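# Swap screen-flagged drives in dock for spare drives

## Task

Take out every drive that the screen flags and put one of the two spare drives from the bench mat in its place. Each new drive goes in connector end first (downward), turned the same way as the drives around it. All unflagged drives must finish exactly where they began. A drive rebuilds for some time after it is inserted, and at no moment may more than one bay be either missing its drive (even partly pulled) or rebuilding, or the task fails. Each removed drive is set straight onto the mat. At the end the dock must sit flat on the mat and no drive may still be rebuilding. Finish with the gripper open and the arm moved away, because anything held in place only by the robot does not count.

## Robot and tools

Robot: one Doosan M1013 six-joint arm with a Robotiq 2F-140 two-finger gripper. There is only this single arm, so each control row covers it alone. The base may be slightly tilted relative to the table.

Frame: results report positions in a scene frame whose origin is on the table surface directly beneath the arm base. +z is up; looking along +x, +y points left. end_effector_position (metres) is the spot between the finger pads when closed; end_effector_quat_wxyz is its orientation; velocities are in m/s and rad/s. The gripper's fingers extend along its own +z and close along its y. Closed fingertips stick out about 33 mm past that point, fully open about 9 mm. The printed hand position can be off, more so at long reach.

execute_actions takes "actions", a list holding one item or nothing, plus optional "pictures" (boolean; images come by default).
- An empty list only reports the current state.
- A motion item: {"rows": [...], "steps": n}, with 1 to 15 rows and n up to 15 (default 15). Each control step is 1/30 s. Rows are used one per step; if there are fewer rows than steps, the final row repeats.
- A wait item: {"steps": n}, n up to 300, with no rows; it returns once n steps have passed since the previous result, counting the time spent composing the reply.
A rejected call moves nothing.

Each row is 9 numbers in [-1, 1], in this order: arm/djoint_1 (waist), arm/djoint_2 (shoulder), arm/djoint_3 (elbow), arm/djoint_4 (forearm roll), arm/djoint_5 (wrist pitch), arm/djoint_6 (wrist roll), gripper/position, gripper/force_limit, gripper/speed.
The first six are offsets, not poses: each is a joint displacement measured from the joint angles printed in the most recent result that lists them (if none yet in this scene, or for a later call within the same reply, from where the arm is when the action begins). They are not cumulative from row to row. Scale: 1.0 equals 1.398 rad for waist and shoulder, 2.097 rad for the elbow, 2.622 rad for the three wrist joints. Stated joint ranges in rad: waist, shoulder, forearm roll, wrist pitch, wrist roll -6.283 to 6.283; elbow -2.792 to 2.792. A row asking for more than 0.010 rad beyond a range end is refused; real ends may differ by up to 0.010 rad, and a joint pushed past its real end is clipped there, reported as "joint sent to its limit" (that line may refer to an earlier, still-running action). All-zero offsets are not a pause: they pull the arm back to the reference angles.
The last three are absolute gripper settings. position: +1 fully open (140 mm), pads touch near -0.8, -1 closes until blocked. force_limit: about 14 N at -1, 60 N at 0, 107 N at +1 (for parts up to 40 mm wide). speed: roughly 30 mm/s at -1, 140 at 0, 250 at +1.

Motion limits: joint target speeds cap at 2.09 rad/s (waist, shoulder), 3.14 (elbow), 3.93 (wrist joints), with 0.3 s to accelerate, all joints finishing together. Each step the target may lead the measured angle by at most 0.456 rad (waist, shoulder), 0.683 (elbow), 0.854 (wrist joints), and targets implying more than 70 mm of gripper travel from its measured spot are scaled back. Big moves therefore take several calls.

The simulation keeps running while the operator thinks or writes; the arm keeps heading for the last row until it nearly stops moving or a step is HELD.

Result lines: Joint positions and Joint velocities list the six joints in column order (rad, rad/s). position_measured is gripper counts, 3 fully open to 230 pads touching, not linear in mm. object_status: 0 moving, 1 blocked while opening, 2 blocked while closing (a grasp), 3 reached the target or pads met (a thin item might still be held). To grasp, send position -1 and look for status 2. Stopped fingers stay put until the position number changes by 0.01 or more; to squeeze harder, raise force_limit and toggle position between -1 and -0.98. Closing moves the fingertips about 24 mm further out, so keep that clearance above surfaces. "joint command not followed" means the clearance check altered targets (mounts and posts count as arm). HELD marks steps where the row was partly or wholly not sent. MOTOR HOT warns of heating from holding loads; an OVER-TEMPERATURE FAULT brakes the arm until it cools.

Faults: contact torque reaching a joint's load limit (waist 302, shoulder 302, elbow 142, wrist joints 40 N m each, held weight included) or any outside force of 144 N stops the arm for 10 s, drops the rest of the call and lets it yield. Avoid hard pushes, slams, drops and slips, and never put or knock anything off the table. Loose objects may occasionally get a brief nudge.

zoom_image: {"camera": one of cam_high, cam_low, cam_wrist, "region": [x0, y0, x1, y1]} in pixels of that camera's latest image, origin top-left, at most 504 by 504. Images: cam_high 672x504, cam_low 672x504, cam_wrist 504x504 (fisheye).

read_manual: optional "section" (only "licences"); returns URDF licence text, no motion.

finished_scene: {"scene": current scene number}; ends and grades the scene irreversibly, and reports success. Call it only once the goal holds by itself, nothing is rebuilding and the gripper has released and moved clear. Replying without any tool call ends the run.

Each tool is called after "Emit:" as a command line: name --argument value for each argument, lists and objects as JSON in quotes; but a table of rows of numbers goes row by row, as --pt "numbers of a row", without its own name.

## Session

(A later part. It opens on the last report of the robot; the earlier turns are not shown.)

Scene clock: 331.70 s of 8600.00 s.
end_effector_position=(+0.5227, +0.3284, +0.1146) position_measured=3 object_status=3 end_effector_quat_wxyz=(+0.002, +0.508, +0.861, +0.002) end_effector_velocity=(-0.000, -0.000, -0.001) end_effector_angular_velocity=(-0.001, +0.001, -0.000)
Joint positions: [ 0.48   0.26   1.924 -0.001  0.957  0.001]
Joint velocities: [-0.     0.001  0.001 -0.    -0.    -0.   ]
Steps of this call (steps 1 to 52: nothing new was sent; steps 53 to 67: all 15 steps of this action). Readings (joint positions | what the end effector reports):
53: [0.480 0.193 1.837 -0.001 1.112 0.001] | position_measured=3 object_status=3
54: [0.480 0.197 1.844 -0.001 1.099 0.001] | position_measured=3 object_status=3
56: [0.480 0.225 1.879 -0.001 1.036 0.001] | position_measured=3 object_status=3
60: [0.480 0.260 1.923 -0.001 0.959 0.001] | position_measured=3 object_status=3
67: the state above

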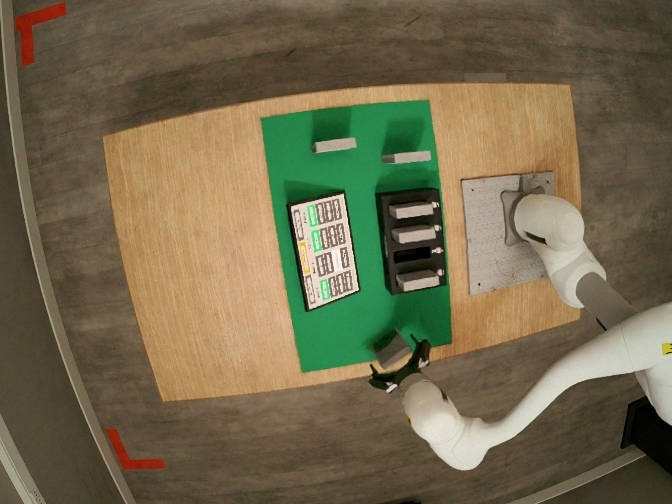

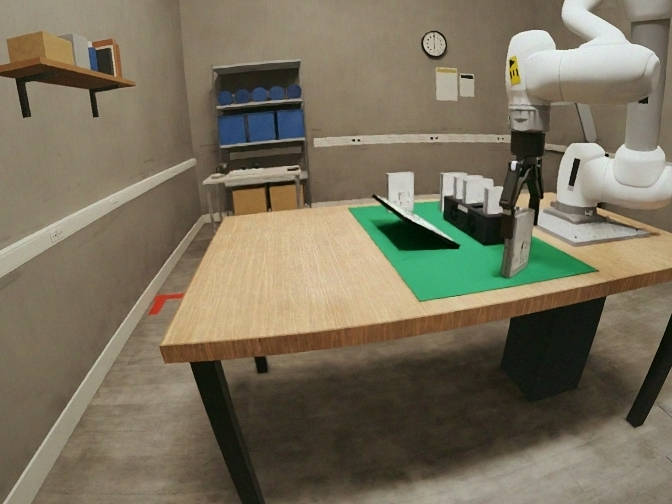

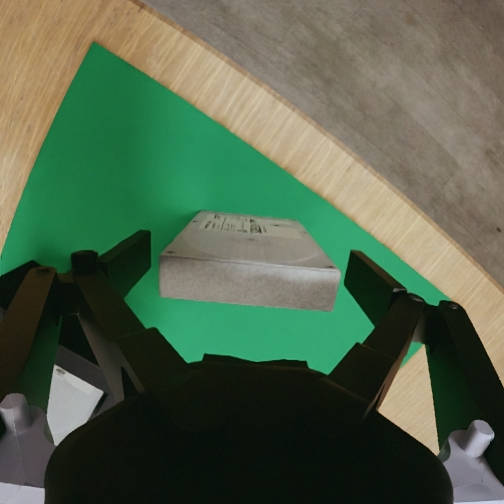

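Emit:
execute_actions --actions '[{"rows":[[0,0,0,0,0,0,-1,0.5,0]],"steps":15}]' --pictures false

Emit:
execute_actions --actions '[{"steps":10}]' --pictures false

Emit:
execute_actions --actions '[{"rows":[[0,-0.0966,-0.107,0,0.137,0,-1,0.5,0]],"steps":15}]' --pictures false

Emit:
execute_actions --actions '[{"rows":[[-0.35,-0.204,0.1545,0,-0.015,0.008,-1,0.5,0]],"steps":15}]' --pictures false

Emit:
execute_actions --actions '[{"steps":25}]'

Scene clock: 337.07 s of 8600.00 s.
end_effector_position=(+0.5227, +0.3283, +0.1146) position_measured=77 object_status=0 end_effector_quat_wxyz=(+0.002, +0.508, +0.861, +0.002) end_effector_velocity=(+0.001, -0.000, +0.000) end_effector_angular_velocity=(-0.001, -0.001, -0.001)
Joint positions: [ 0.48   0.26   1.924 -0.001  0.957  0.001]
Joint velocities: [-0.    -0.    -0.001 -0.001  0.     0.001]
Steps of this call (steps 1 to 15: the robot went on to your last target; steps 16 to 146: nothing new was sent; steps 147 to 161: all 15 steps of this action). Readings (joint positions | what the end effector reports):
147: [0.480 0.261 1.924 -0.001 0.957 0.001] | position_measured=3 object_status=0
148: [0.480 0.261 1.924 -0.001 0.957 0.001] | position_measured=9 object_status=0
150: [0.480 0.261 1.924 -0.001 0.957 0.001] | position_measured=24 object_status=0
154: [0.480 0.261 1.924 -0.001 0.957 0.001] | position_measured=54 object_status=0
161: the state above

Scene clock: 337.40 s of 8600.00 s.
end_effector_position=(+0.5227, +0.3283, +0.1146) position_measured=77 object_status=2 end_effector_quat_wxyz=(+0.002, +0.508, +0.861, +0.002) end_effector_velocity=(+0.001, +0.001, +0.001) end_effector_angular_velocity=(+0.001, -0.002, +0.000)
Joint positions: [ 0.48   0.26   1.924 -0.001  0.957  0.001]
Joint velocities: [ 0.     0.    -0.002 -0.001 -0.     0.   ]
Steps of this call (steps 1 to 10: the robot went on to your last target). Readings (joint positions | what the end effector reports):
1: [0.480 0.260 1.924 -0.001 0.957 0.001] | position_measured=77 object_status=0
2: [0.480 0.260 1.924 -0.001 0.957 0.001] | position_measured=77 object_status=2
4: [0.480 0.260 1.924 -0.001 0.957 0.001] | position_measured=77 object_status=2
8: [0.480 0.260 1.924 -0.001 0.957 0.001] | position_measured=77 object_status=2
10: the state above

Scene clock: 337.90 s of 8600.00 s.
end_effector_position=(+0.5236, +0.3288, +0.3113) position_measured=77 object_status=2 end_effector_quat_wxyz=(+0.002, +0.508, +0.861, +0.002) end_effector_velocity=(-0.006, -0.003, +0.001) end_effector_angular_velocity=(-0.011, +0.020, +0.000)
Joint positions: [ 0.48   0.126  1.7   -0.001  1.315  0.001]
Joint velocities: [ 0.     0.    -0.002 -0.     0.024 -0.   ]
Steps of this call (steps 1 to 15: all 15 steps of this action). Readings (joint positions | what the end effector reports):
1: [0.480 0.260 1.923 -0.001 0.958 0.001] | position_measured=77 object_status=2
2: [0.480 0.256 1.916 -0.001 0.970 0.001] | position_measured=77 object_status=2
4: [0.480 0.232 1.876 -0.001 1.034 0.001] | position_measured=77 object_status=2
8: [0.480 0.180 1.789 -0.001 1.172 0.001] | position_measured=77 object_status=2
15: the state above

Scene clock: 338.40 s of 8600.00 s.
end_effector_position=(+0.4808, +0.1203, +0.3001) position_measured=77 object_status=2 end_effector_quat_wxyz=(+0.001, +0.647, +0.762, +0.002) end_effector_velocity=(-0.192, -0.436, -0.054) end_effector_angular_velocity=(+0.004, -0.001, -0.830)
Joint positions: [ 0.152 -0.067  1.919 -0.001  1.289  0.015]
Joint velocities: [-0.797 -0.46   0.521 -0.001 -0.065  0.033]
Steps of this call (steps 1 to 15: all 15 steps of this action). Readings (joint positions | what the end effector reports):
1: [0.480 0.125 1.700 -0.001 1.316 0.001] | position_measured=77 object_status=2
2: [0.474 0.121 1.705 -0.001 1.316 0.001] | position_measured=77 object_status=2
4: [0.438 0.099 1.731 -0.001 1.312 0.003] | position_measured=77 object_status=2
8: [0.335 0.039 1.799 -0.001 1.304 0.007] | position_measured=77 object_status=2
15: the state above

Scene clock: 339.23 s of 8600.00 s.
end_effector_position=(+0.4351, +0.0406, +0.2864) position_measured=77 object_status=2 end_effector_quat_wxyz=(+0.001, +0.709, +0.705, +0.003) end_effector_velocity=(+0.001, -0.000, +0.001) end_effector_angular_velocity=(+0.001, -0.001, -0.002)
Joint positions: [-0.009 -0.159  2.024 -0.001  1.276  0.022]
Joint velocities: [-0.001 -0.    -0.001  0.001 -0.     0.001]
Steps of this call (steps 1 to 25: the robot went on to your last target). Readings (joint positions | what the end effector reports):
1: [0.125 -0.082 1.937 -0.001 1.287 0.016] | position_measured=77 object_status=2
2: [0.097 -0.098 1.955 -0.001 1.285 0.017] | position_measured=77 object_status=2
4: [0.044 -0.129 1.990 -0.001 1.280 0.019] | position_measured=77 object_status=2
8: [-0.008 -0.159 2.024 -0.001 1.276 0.022] | position_measured=77 object_status=2
25: the state above

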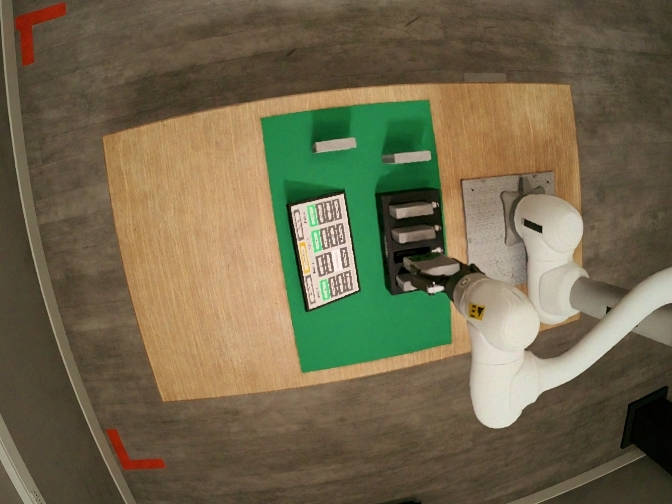

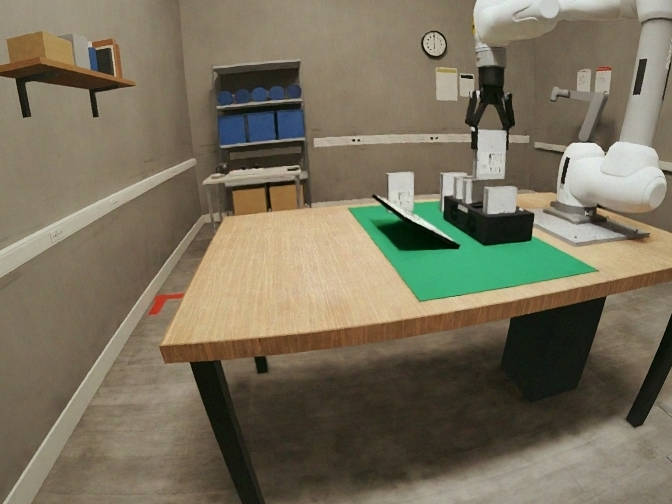

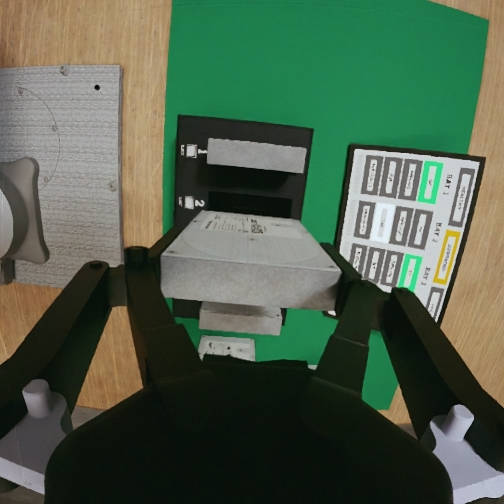

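Emit:
execute_actions --actions '[{"rows":[[0.005,0.0445,0.056,0,-0.067,0,-1,0.5,0]],"steps":15}]'

Emit:
zoom_image --camera "cam_wrist" --region '[140,120,360,310]'

Scene clock: 343.03 s of 8600.00 s.
end_effector_position=(+0.4346, +0.0438, +0.1985) position_measured=77 object_status=2 end_effector_quat_wxyz=(+0.000, +0.707, +0.708, +0.001) end_effector_velocity=(+0.000, -0.000, -0.000) end_effector_angular_velocity=(-0.001, +0.000, +0.000)
Joint positions: [-0.002 -0.097  2.141 -0.001  1.1    0.022]
Joint velocities: [-0.001  0.001 -0.    -0.001 -0.    -0.   ]
Steps of this call (steps 1 to 15: the robot went on to your last target; steps 16 to 99: nothing new was sent; steps 100 to 114: all 15 steps of this action). Readings (joint positions | what the end effector reports):
100: [-0.009 -0.159 2.025 -0.001 1.275 0.022] | position_measured=77 object_status=2
101: [-0.009 -0.155 2.033 -0.001 1.263 0.022] | position_measured=77 object_status=2
103: [-0.006 -0.132 2.076 -0.001 1.198 0.022] | position_measured=77 object_status=2
107: [-0.002 -0.098 2.140 -0.001 1.103 0.022] | position_measured=77 object_status=2
114: the state above

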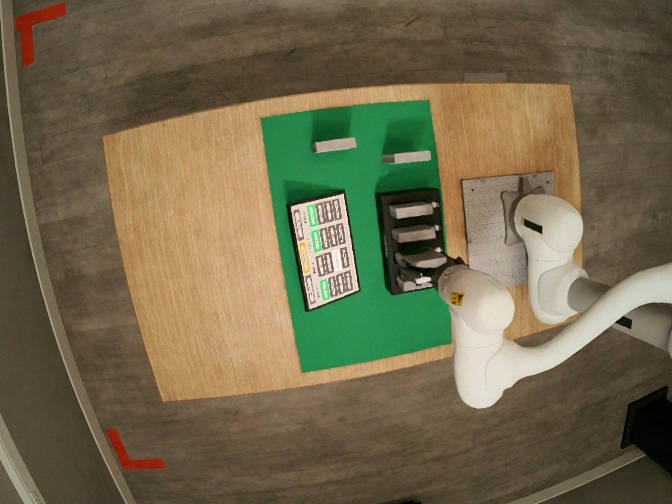

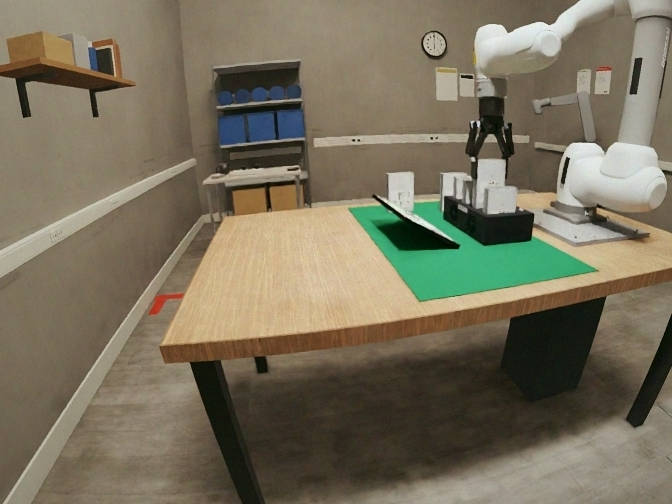

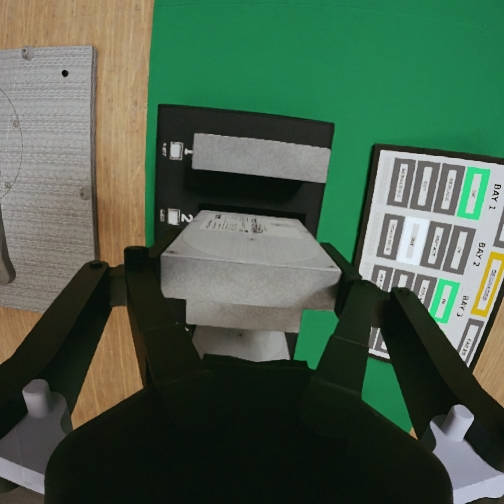

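Region (140, 120, 360, 310) of cam_wrist's 504x504 image, scaled by 2.291, with more detail than that image has; it fills the top 435 rows of this view, and the rest is white.

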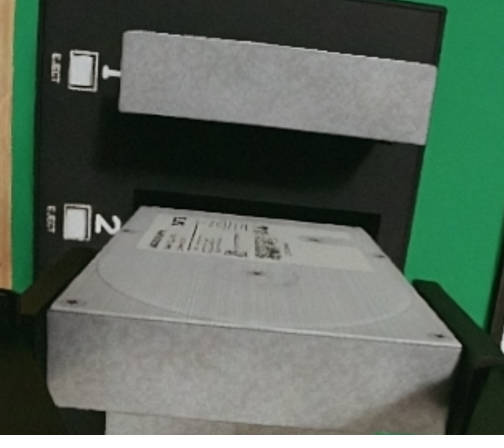

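Emit:
execute_actions --actions '[{"rows":[[0,0.0135,0.011,0,-0.017,0,-1,0.5,0]],"steps":15}]'

Emit:
zoom_image --camera "cam_wrist" --region '[140,120,360,310]'

Scene clock: 347.47 s of 8600.00 s.
end_effector_position=(+0.4361, +0.0439, +0.1789) position_measured=77 object_status=2 end_effector_quat_wxyz=(+0.001, +0.707, +0.708, +0.002) end_effector_velocity=(-0.001, +0.000, -0.001) end_effector_angular_velocity=(+0.000, +0.002, -0.001)
Joint positions: [-0.002 -0.078  2.165 -0.001  1.056  0.022]
Joint velocities: [ 0.     0.     0.002  0.    -0.     0.001]
Steps of this call (steps 1 to 15: the robot went on to your last target; steps 16 to 118: nothing new was sent; steps 119 to 133: all 15 steps of this action). Readings (joint positions | what the end effector reports):
119: [-0.002 -0.097 2.142 -0.001 1.099 0.022] | position_measured=77 object_status=2
120: [-0.002 -0.092 2.148 -0.000 1.087 0.022] | position_measured=77 object_status=2
122: [-0.002 -0.080 2.162 -0.001 1.061 0.022] | position_measured=77 object_status=2
126: [-0.002 -0.078 2.164 -0.001 1.056 0.022] | position_measured=77 object_status=2
133: the state above

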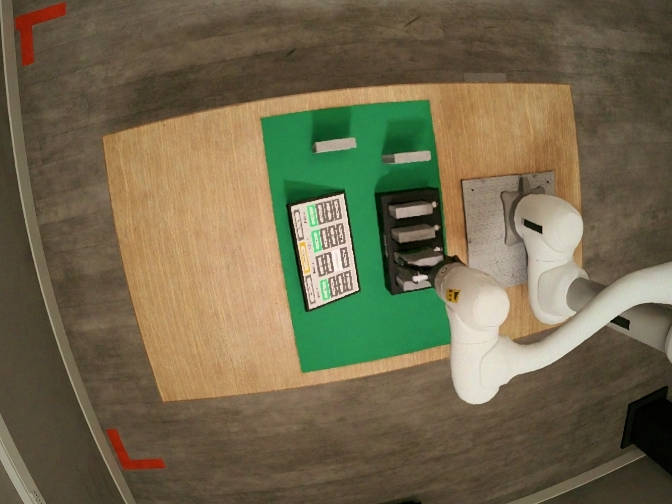

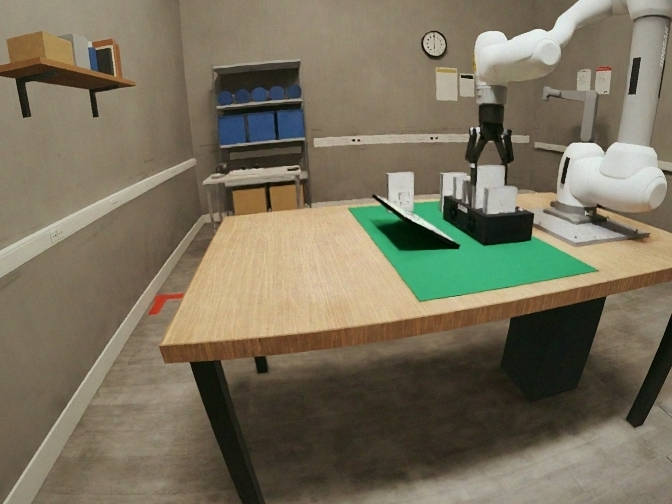

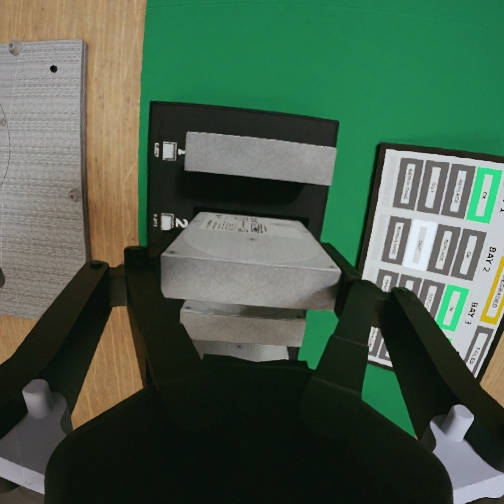

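Region (140, 120, 360, 310) of cam_wrist's 504x504 image, scaled by 2.291, with more detail than that image has; it fills the top 435 rows of this view, and the rest is white.

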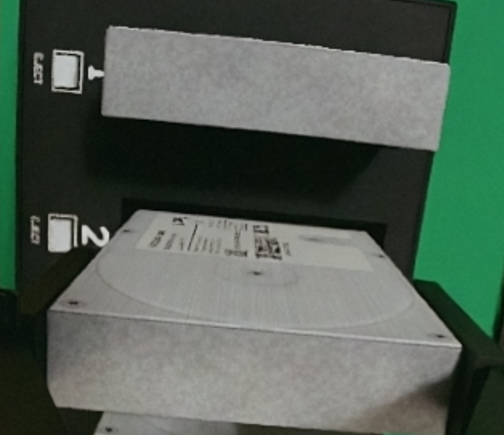

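Entering. Down to .15.

Emit:
execute_actions --actions '[{"rows":[[0,0.011,0.008,0,-0.0125,0,-1,0.5,0],[0,0.011,0.008,0,-0.0125,0,-1,0.5,0],[0,0.011,0.008,0,-0.0125,0,-1,0.5,0],[0,0.011,0.008,0,-0.0125,0,-1,0.5,0],[0,0.011,0.008,0,-0.0125,0,-1,0.5,0],[0,0.022,0.016,0,-0.025,0,-1,0.5,0]],"steps":15}]'

Scene clock: 350.87 s of 8600.00 s.
end_effector_position=(+0.4370, +0.0440, +0.1494) position_measured=77 object_status=2 end_effector_quat_wxyz=(+0.001, +0.707, +0.708, +0.003) end_effector_velocity=(+0.000, -0.001, -0.000) end_effector_angular_velocity=(-0.003, -0.000, +0.001)
Joint positions: [-0.002 -0.048  2.198 -0.001  0.99   0.022]
Joint velocities: [-0.001  0.     0.    -0.003 -0.001  0.   ]
Steps of this call (steps 1 to 15: the robot went on to your last target; steps 16 to 87: nothing new was sent; steps 88 to 102: all 15 steps of this action). Readings (joint positions | what the end effector reports):
88: [-0.002 -0.078 2.165 -0.001 1.054 0.022] | position_measured=77 object_status=2
89: [-0.002 -0.073 2.170 -0.001 1.044 0.022] | position_measured=77 object_status=2
91: [-0.002 -0.064 2.180 -0.001 1.026 0.022] | position_measured=77 object_status=2
95: [-0.002 -0.052 2.193 -0.001 0.999 0.022] | position_measured=77 object_status=2
102: the state above

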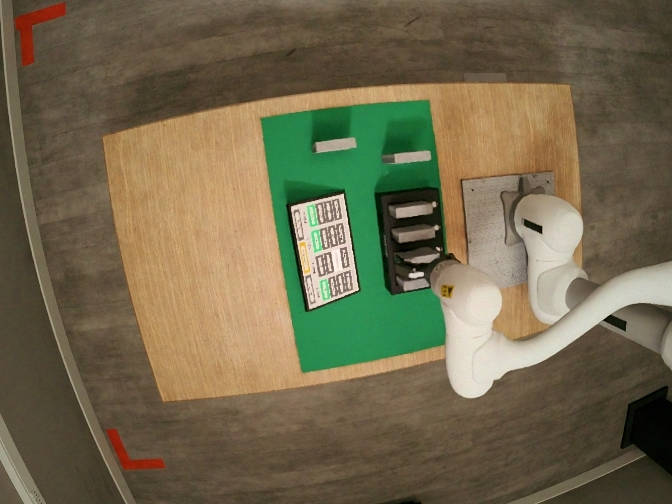

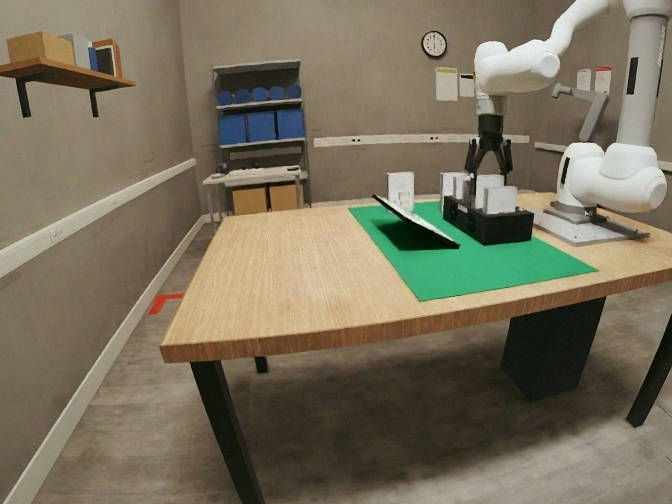

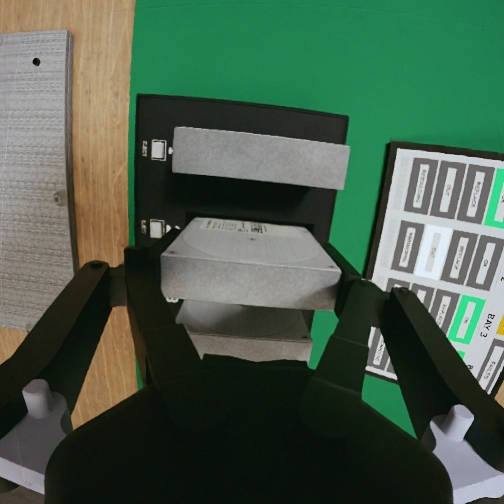

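Emit:
execute_actions --actions '[{"rows":[[0,0.012,0.009,0,-0.013,0,-1,0.5,0],[0,0.012,0.009,0,-0.013,0,-1,0.5,0],[0,0.012,0.009,0,-0.013,0,-1,0.5,0],[0,0.012,0.009,0,-0.013,0,-1,0.5,0],[0,0.012,0.009,0,-0.013,0,-1,0.5,0],[0,0.018,0.013,0,-0.0195,0,-1,0.5,0]],"steps":15}]'

Scene clock: 355.07 s of 8600.00 s.
end_effector_position=(+0.4356, +0.0441, +0.1259) position_measured=78 object_status=2 end_effector_quat_wxyz=(+0.001, +0.706, +0.708, +0.002) end_effector_velocity=(+0.001, +0.001, +0.000) end_effector_angular_velocity=(-0.001, -0.002, +0.002)
Joint positions: [-0.002 -0.023  2.225 -0.001  0.939  0.022]
Joint velocities: [ 0.002  0.    -0.001 -0.001 -0.001  0.001]
Steps of this call (steps 1 to 15: the robot went on to your last target; steps 16 to 111: nothing new was sent; steps 112 to 126: all 15 steps of this action). Readings (joint positions | what the end effector reports):
112: [-0.002 -0.047 2.199 -0.001 0.989 0.022] | position_measured=77 object_status=2
113: [-0.002 -0.042 2.204 -0.001 0.978 0.022] | position_measured=77 object_status=2
115: [-0.002 -0.032 2.215 -0.001 0.959 0.022] | position_measured=77 object_status=2
119: [-0.002 -0.024 2.223 -0.001 0.943 0.022] | position_measured=77 object_status=2
126: the state above

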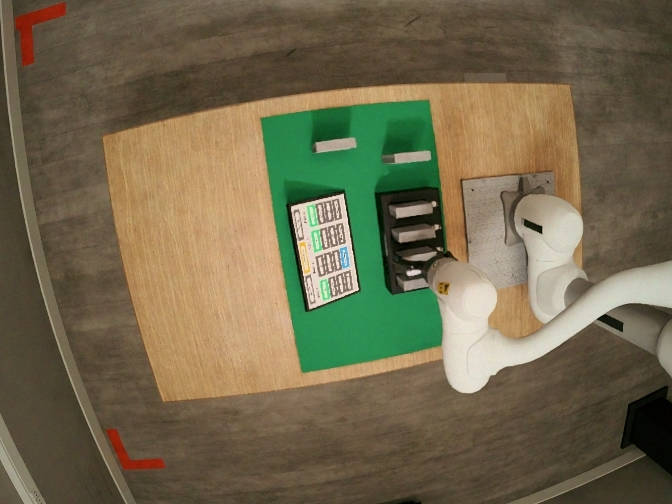

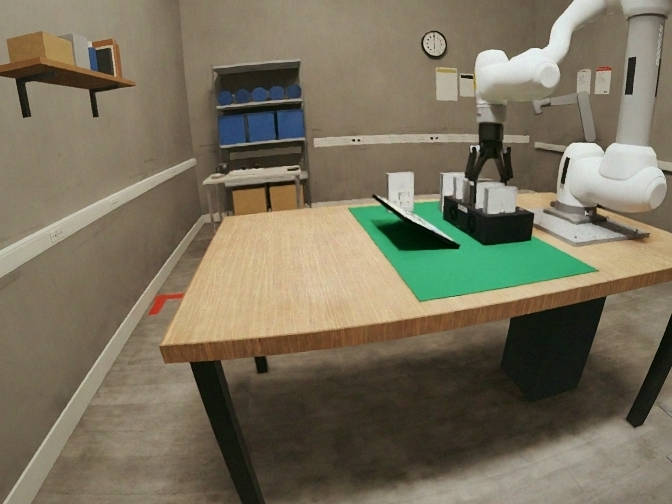

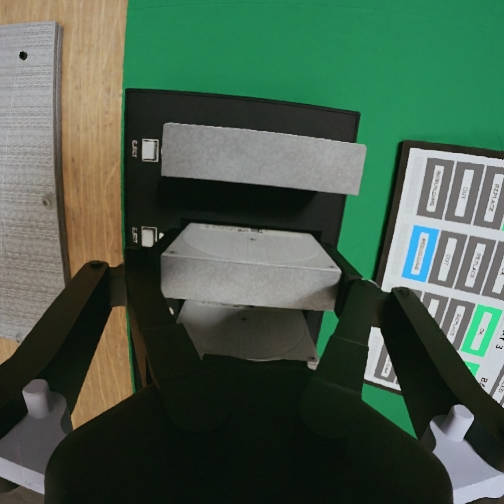

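Emit:
execute_actions --actions '[{"rows":[[0,0,0,0,0,0,1,0.5,0]],"steps":15}]' --pictures false

Emit:
execute_actions --actions '[{"rows":[[0,-0.098,-0.096,0,0.129,0,1,0.5,0]],"steps":15}]' --pictures false

Emit:
execute_actions --actions '[{"steps":300}]' --pictures false

Emit:
execute_actions --actions '[{"steps":300}]' --pictures false

Emit:
execute_actions --actions '[{"steps":300}]' --pictures false

Emit:
execute_actions --actions '[{"steps":300}]' --pictures false

Emit:
execute_actions --actions '[{"steps":300}]' --pictures false

Emit:
execute_actions --actions '[{"steps":300}]'

Scene clock: 361.50 s of 8600.00 s.
end_effector_position=(+0.4355, +0.0440, +0.1258) position_measured=3 object_status=0 end_effector_quat_wxyz=(+0.001, +0.707, +0.708, +0.002) end_effector_velocity=(+0.001, -0.001, +0.001) end_effector_angular_velocity=(-0.001, -0.001, -0.001)
Joint positions: [-0.002 -0.022  2.225 -0.001  0.939  0.022]
Joint velocities: [-0.001 -0.    -0.001 -0.001  0.     0.001]
Steps of this call (steps 1 to 15: the robot went on to your last target; steps 16 to 178: nothing new was sent; steps 179 to 193: all 15 steps of this action). Readings (joint positions | what the end effector reports):
179: [-0.002 -0.023 2.225 -0.001 0.939 0.022] | position_measured=78 object_status=0
180: [-0.002 -0.022 2.225 -0.001 0.939 0.022] | position_measured=78 object_status=0
182: [-0.002 -0.022 2.225 -0.001 0.939 0.022] | position_measured=57 object_status=0
186: [-0.002 -0.022 2.225 -0.001 0.939 0.022] | position_measured=26 object_status=0
193: the state above

Scene clock: 362.00 s of 8600.00 s.
end_effector_position=(+0.4343, +0.0436, +0.2861) position_measured=3 object_status=3 end_effector_quat_wxyz=(+0.001, +0.707, +0.708, +0.002) end_effector_velocity=(-0.001, -0.000, +0.003) end_effector_angular_velocity=(+0.000, +0.001, -0.001)
Joint positions: [-0.002 -0.159  2.024 -0.001  1.277  0.022]
Joint velocities: [-0.001 -0.002 -0.004  0.     0.007  0.   ]
Steps of this call (steps 1 to 15: all 15 steps of this action). Readings (joint positions | what the end effector reports):
1: [-0.002 -0.023 2.225 -0.001 0.941 0.022] | position_measured=3 object_status=0
2: [-0.002 -0.028 2.218 -0.001 0.953 0.022] | position_measured=3 object_status=3
4: [-0.002 -0.054 2.179 -0.001 1.018 0.022] | position_measured=3 object_status=3
8: [-0.002 -0.117 2.086 -0.001 1.173 0.022] | position_measured=3 object_status=3
15: the state above

Scene clock: 372.00 s of 8600.00 s.
end_effector_position=(+0.4343, +0.0436, +0.2865) position_measured=3 object_status=3 end_effector_quat_wxyz=(+0.001, +0.707, +0.708, +0.002) end_effector_velocity=(+0.001, +0.001, +0.001) end_effector_angular_velocity=(+0.000, -0.002, +0.002)
Joint positions: [-0.002 -0.159  2.024 -0.001  1.277  0.022]
Joint velocities: [ 0.002  0.    -0.002  0.     0.    -0.   ]
Steps of this call (steps 1 to 15: the robot went on to your last target; steps 16 to 300: nothing new was sent). Readings (joint positions | what the end effector reports):
1: [-0.002 -0.159 2.024 -0.001 1.277 0.022] | position_measured=3 object_status=3
2: [-0.002 -0.159 2.024 -0.001 1.277 0.022] | position_measured=3 object_status=3
4: [-0.002 -0.159 2.024 -0.001 1.277 0.022] | position_measured=3 object_status=3
8: [-0.002 -0.159 2.024 -0.001 1.277 0.022] | position_measured=3 object_status=3
300: the state above
The arm was judged still, so your last target was given up. Only a new action makes it travel on or press farther. Fingers that are still opening or closing keep moving.

Scene clock: 382.00 s of 8600.00 s.
end_effector_position=(+0.4343, +0.0436, +0.2865) position_measured=3 object_status=3 end_effector_quat_wxyz=(+0.001, +0.707, +0.708, +0.002) end_effector_velocity=(+0.000, -0.000, +0.000) end_effector_angular_velocity=(-0.002, -0.001, +0.002)
Joint positions: [-0.002 -0.159  2.024 -0.001  1.277  0.022]
Joint velocities: [ 0.001 -0.    -0.001 -0.002 -0.    -0.   ]
Steps of this call (steps 1 to 300: nothing new was sent). Readings (joint positions | what the end effector reports):
1: [-0.002 -0.159 2.024 -0.001 1.277 0.022] | position_measured=3 object_status=3
2: [-0.002 -0.159 2.024 -0.001 1.277 0.022] | position_measured=3 object_status=3
4: [-0.002 -0.159 2.024 -0.001 1.277 0.022] | position_measured=3 object_status=3
8: [-0.002 -0.159 2.024 -0.001 1.277 0.022] | position_measured=3 object_status=3
300: the state above

Scene clock: 392.00 s of 8600.00 s.
end_effector_position=(+0.4343, +0.0436, +0.2865) position_measured=3 object_status=3 end_effector_quat_wxyz=(+0.001, +0.707, +0.708, +0.002) end_effector_velocity=(+0.001, -0.000, +0.001) end_effector_angular_velocity=(-0.002, -0.003, +0.001)
Joint positions: [-0.002 -0.159  2.024 -0.001  1.277  0.022]
Joint velocities: [ 0.    -0.    -0.002 -0.002 -0.    -0.   ]
Steps of this call (steps 1 to 300: nothing new was sent). Readings (joint positions | what the end effector reports):
1: [-0.002 -0.159 2.024 -0.001 1.277 0.022] | position_measured=3 object_status=3
2: [-0.002 -0.159 2.024 -0.001 1.277 0.022] | position_measured=3 object_status=3
4: [-0.002 -0.159 2.024 -0.001 1.277 0.022] | position_measured=3 object_status=3
8: [-0.002 -0.159 2.024 -0.001 1.277 0.022] | position_measured=3 object_status=3
300: the state above

Scene clock: 402.00 s of 8600.00 s.
end_effector_position=(+0.4343, +0.0436, +0.2865) position_measured=3 object_status=3 end_effector_quat_wxyz=(+0.001, +0.707, +0.708, +0.002) end_effector_velocity=(-0.001, -0.001, -0.001) end_effector_angular_velocity=(-0.001, +0.003, -0.002)
Joint positions: [-0.002 -0.159  2.024 -0.001  1.277  0.022]
Joint velocities: [-0.002 -0.     0.003 -0.001  0.    -0.   ]
Steps of this call (steps 1 to 300: nothing new was sent). Readings (joint positions | what the end effector reports):
1: [-0.002 -0.159 2.024 -0.001 1.277 0.022] | position_measured=3 object_status=3
2: [-0.002 -0.159 2.024 -0.001 1.277 0.022] | position_measured=3 object_status=3
4: [-0.002 -0.159 2.024 -0.001 1.277 0.022] | position_measured=3 object_status=3
8: [-0.002 -0.159 2.024 -0.001 1.277 0.022] | position_measured=3 object_status=3
300: the state above

Scene clock: 412.00 s of 8600.00 s.
end_effector_position=(+0.4343, +0.0436, +0.2865) position_measured=3 object_status=3 end_effector_quat_wxyz=(+0.001, +0.707, +0.708, +0.002) end_effector_velocity=(-0.000, -0.000, +0.000) end_effector_angular_velocity=(-0.001, +0.000, -0.001)
Joint positions: [-0.002 -0.159  2.024 -0.001  1.277  0.022]
Joint velocities: [ 0.    -0.    -0.    -0.001  0.001  0.001]
Steps of this call (steps 1 to 300: nothing new was sent). Readings (joint positions | what the end effector reports):
1: [-0.002 -0.159 2.024 -0.001 1.277 0.022] | position_measured=3 object_status=3
2: [-0.002 -0.159 2.024 -0.001 1.277 0.022] | position_measured=3 object_status=3
4: [-0.002 -0.159 2.024 -0.001 1.277 0.022] | position_measured=3 object_status=3
8: [-0.002 -0.159 2.024 -0.001 1.277 0.022] | position_measured=3 object_status=3
300: the state above

Scene clock: 422.00 s of 8600.00 s.
end_effector_position=(+0.4343, +0.0436, +0.2865) position_measured=3 object_status=3 end_effector_quat_wxyz=(+0.001, +0.707, +0.708, +0.002) end_effector_velocity=(-0.001, -0.000, -0.001) end_effector_angular_velocity=(-0.002, +0.002, +0.002)
Joint positions: [-0.002 -0.159  2.024 -0.001  1.277  0.022]
Joint velocities: [ 0.001  0.     0.001 -0.002  0.    -0.001]
Steps of this call (steps 1 to 300: nothing new was sent). Readings (joint positions | what the end effector reports):
1: [-0.002 -0.159 2.024 -0.001 1.277 0.022] | position_measured=3 object_status=3
2: [-0.002 -0.159 2.024 -0.001 1.277 0.022] | position_measured=3 object_status=3
4: [-0.002 -0.159 2.024 -0.001 1.277 0.022] | position_measured=3 object_status=3
8: [-0.002 -0.159 2.024 -0.001 1.277 0.022] | position_measured=3 object_status=3
300: the state above

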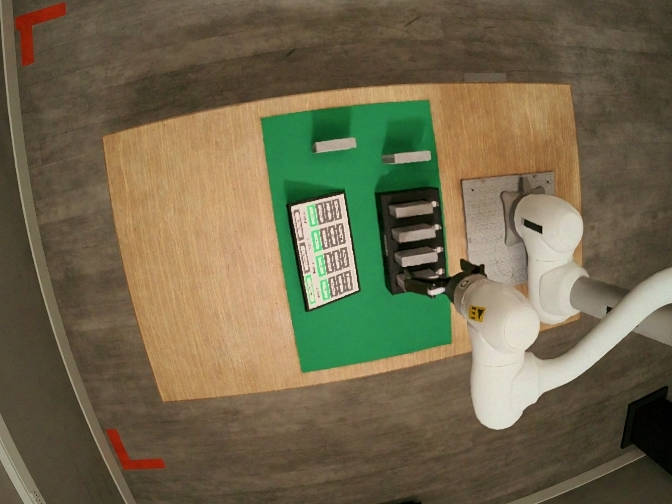

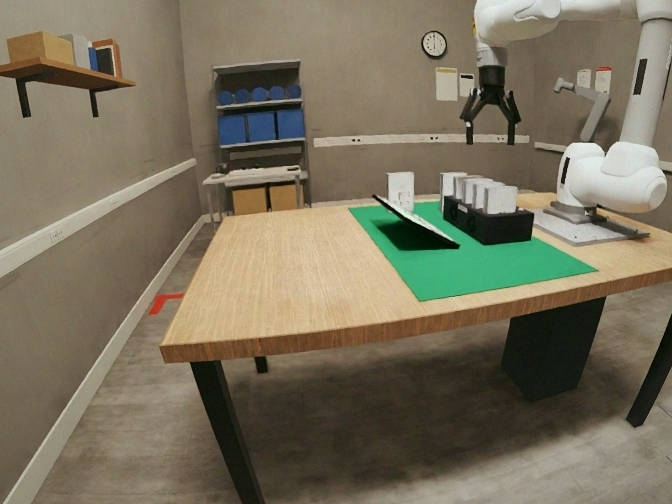

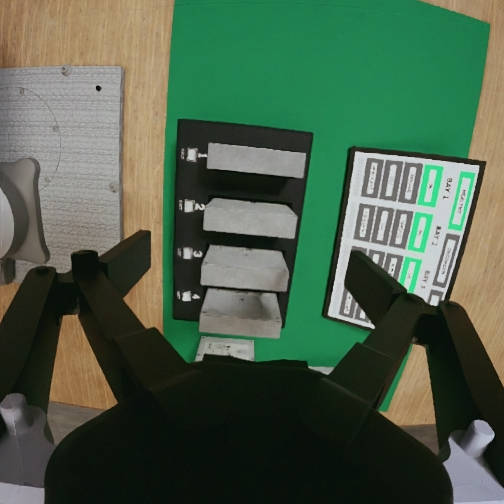

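Emit:
finished_scene --scene 2

The scene is finished: the task was done.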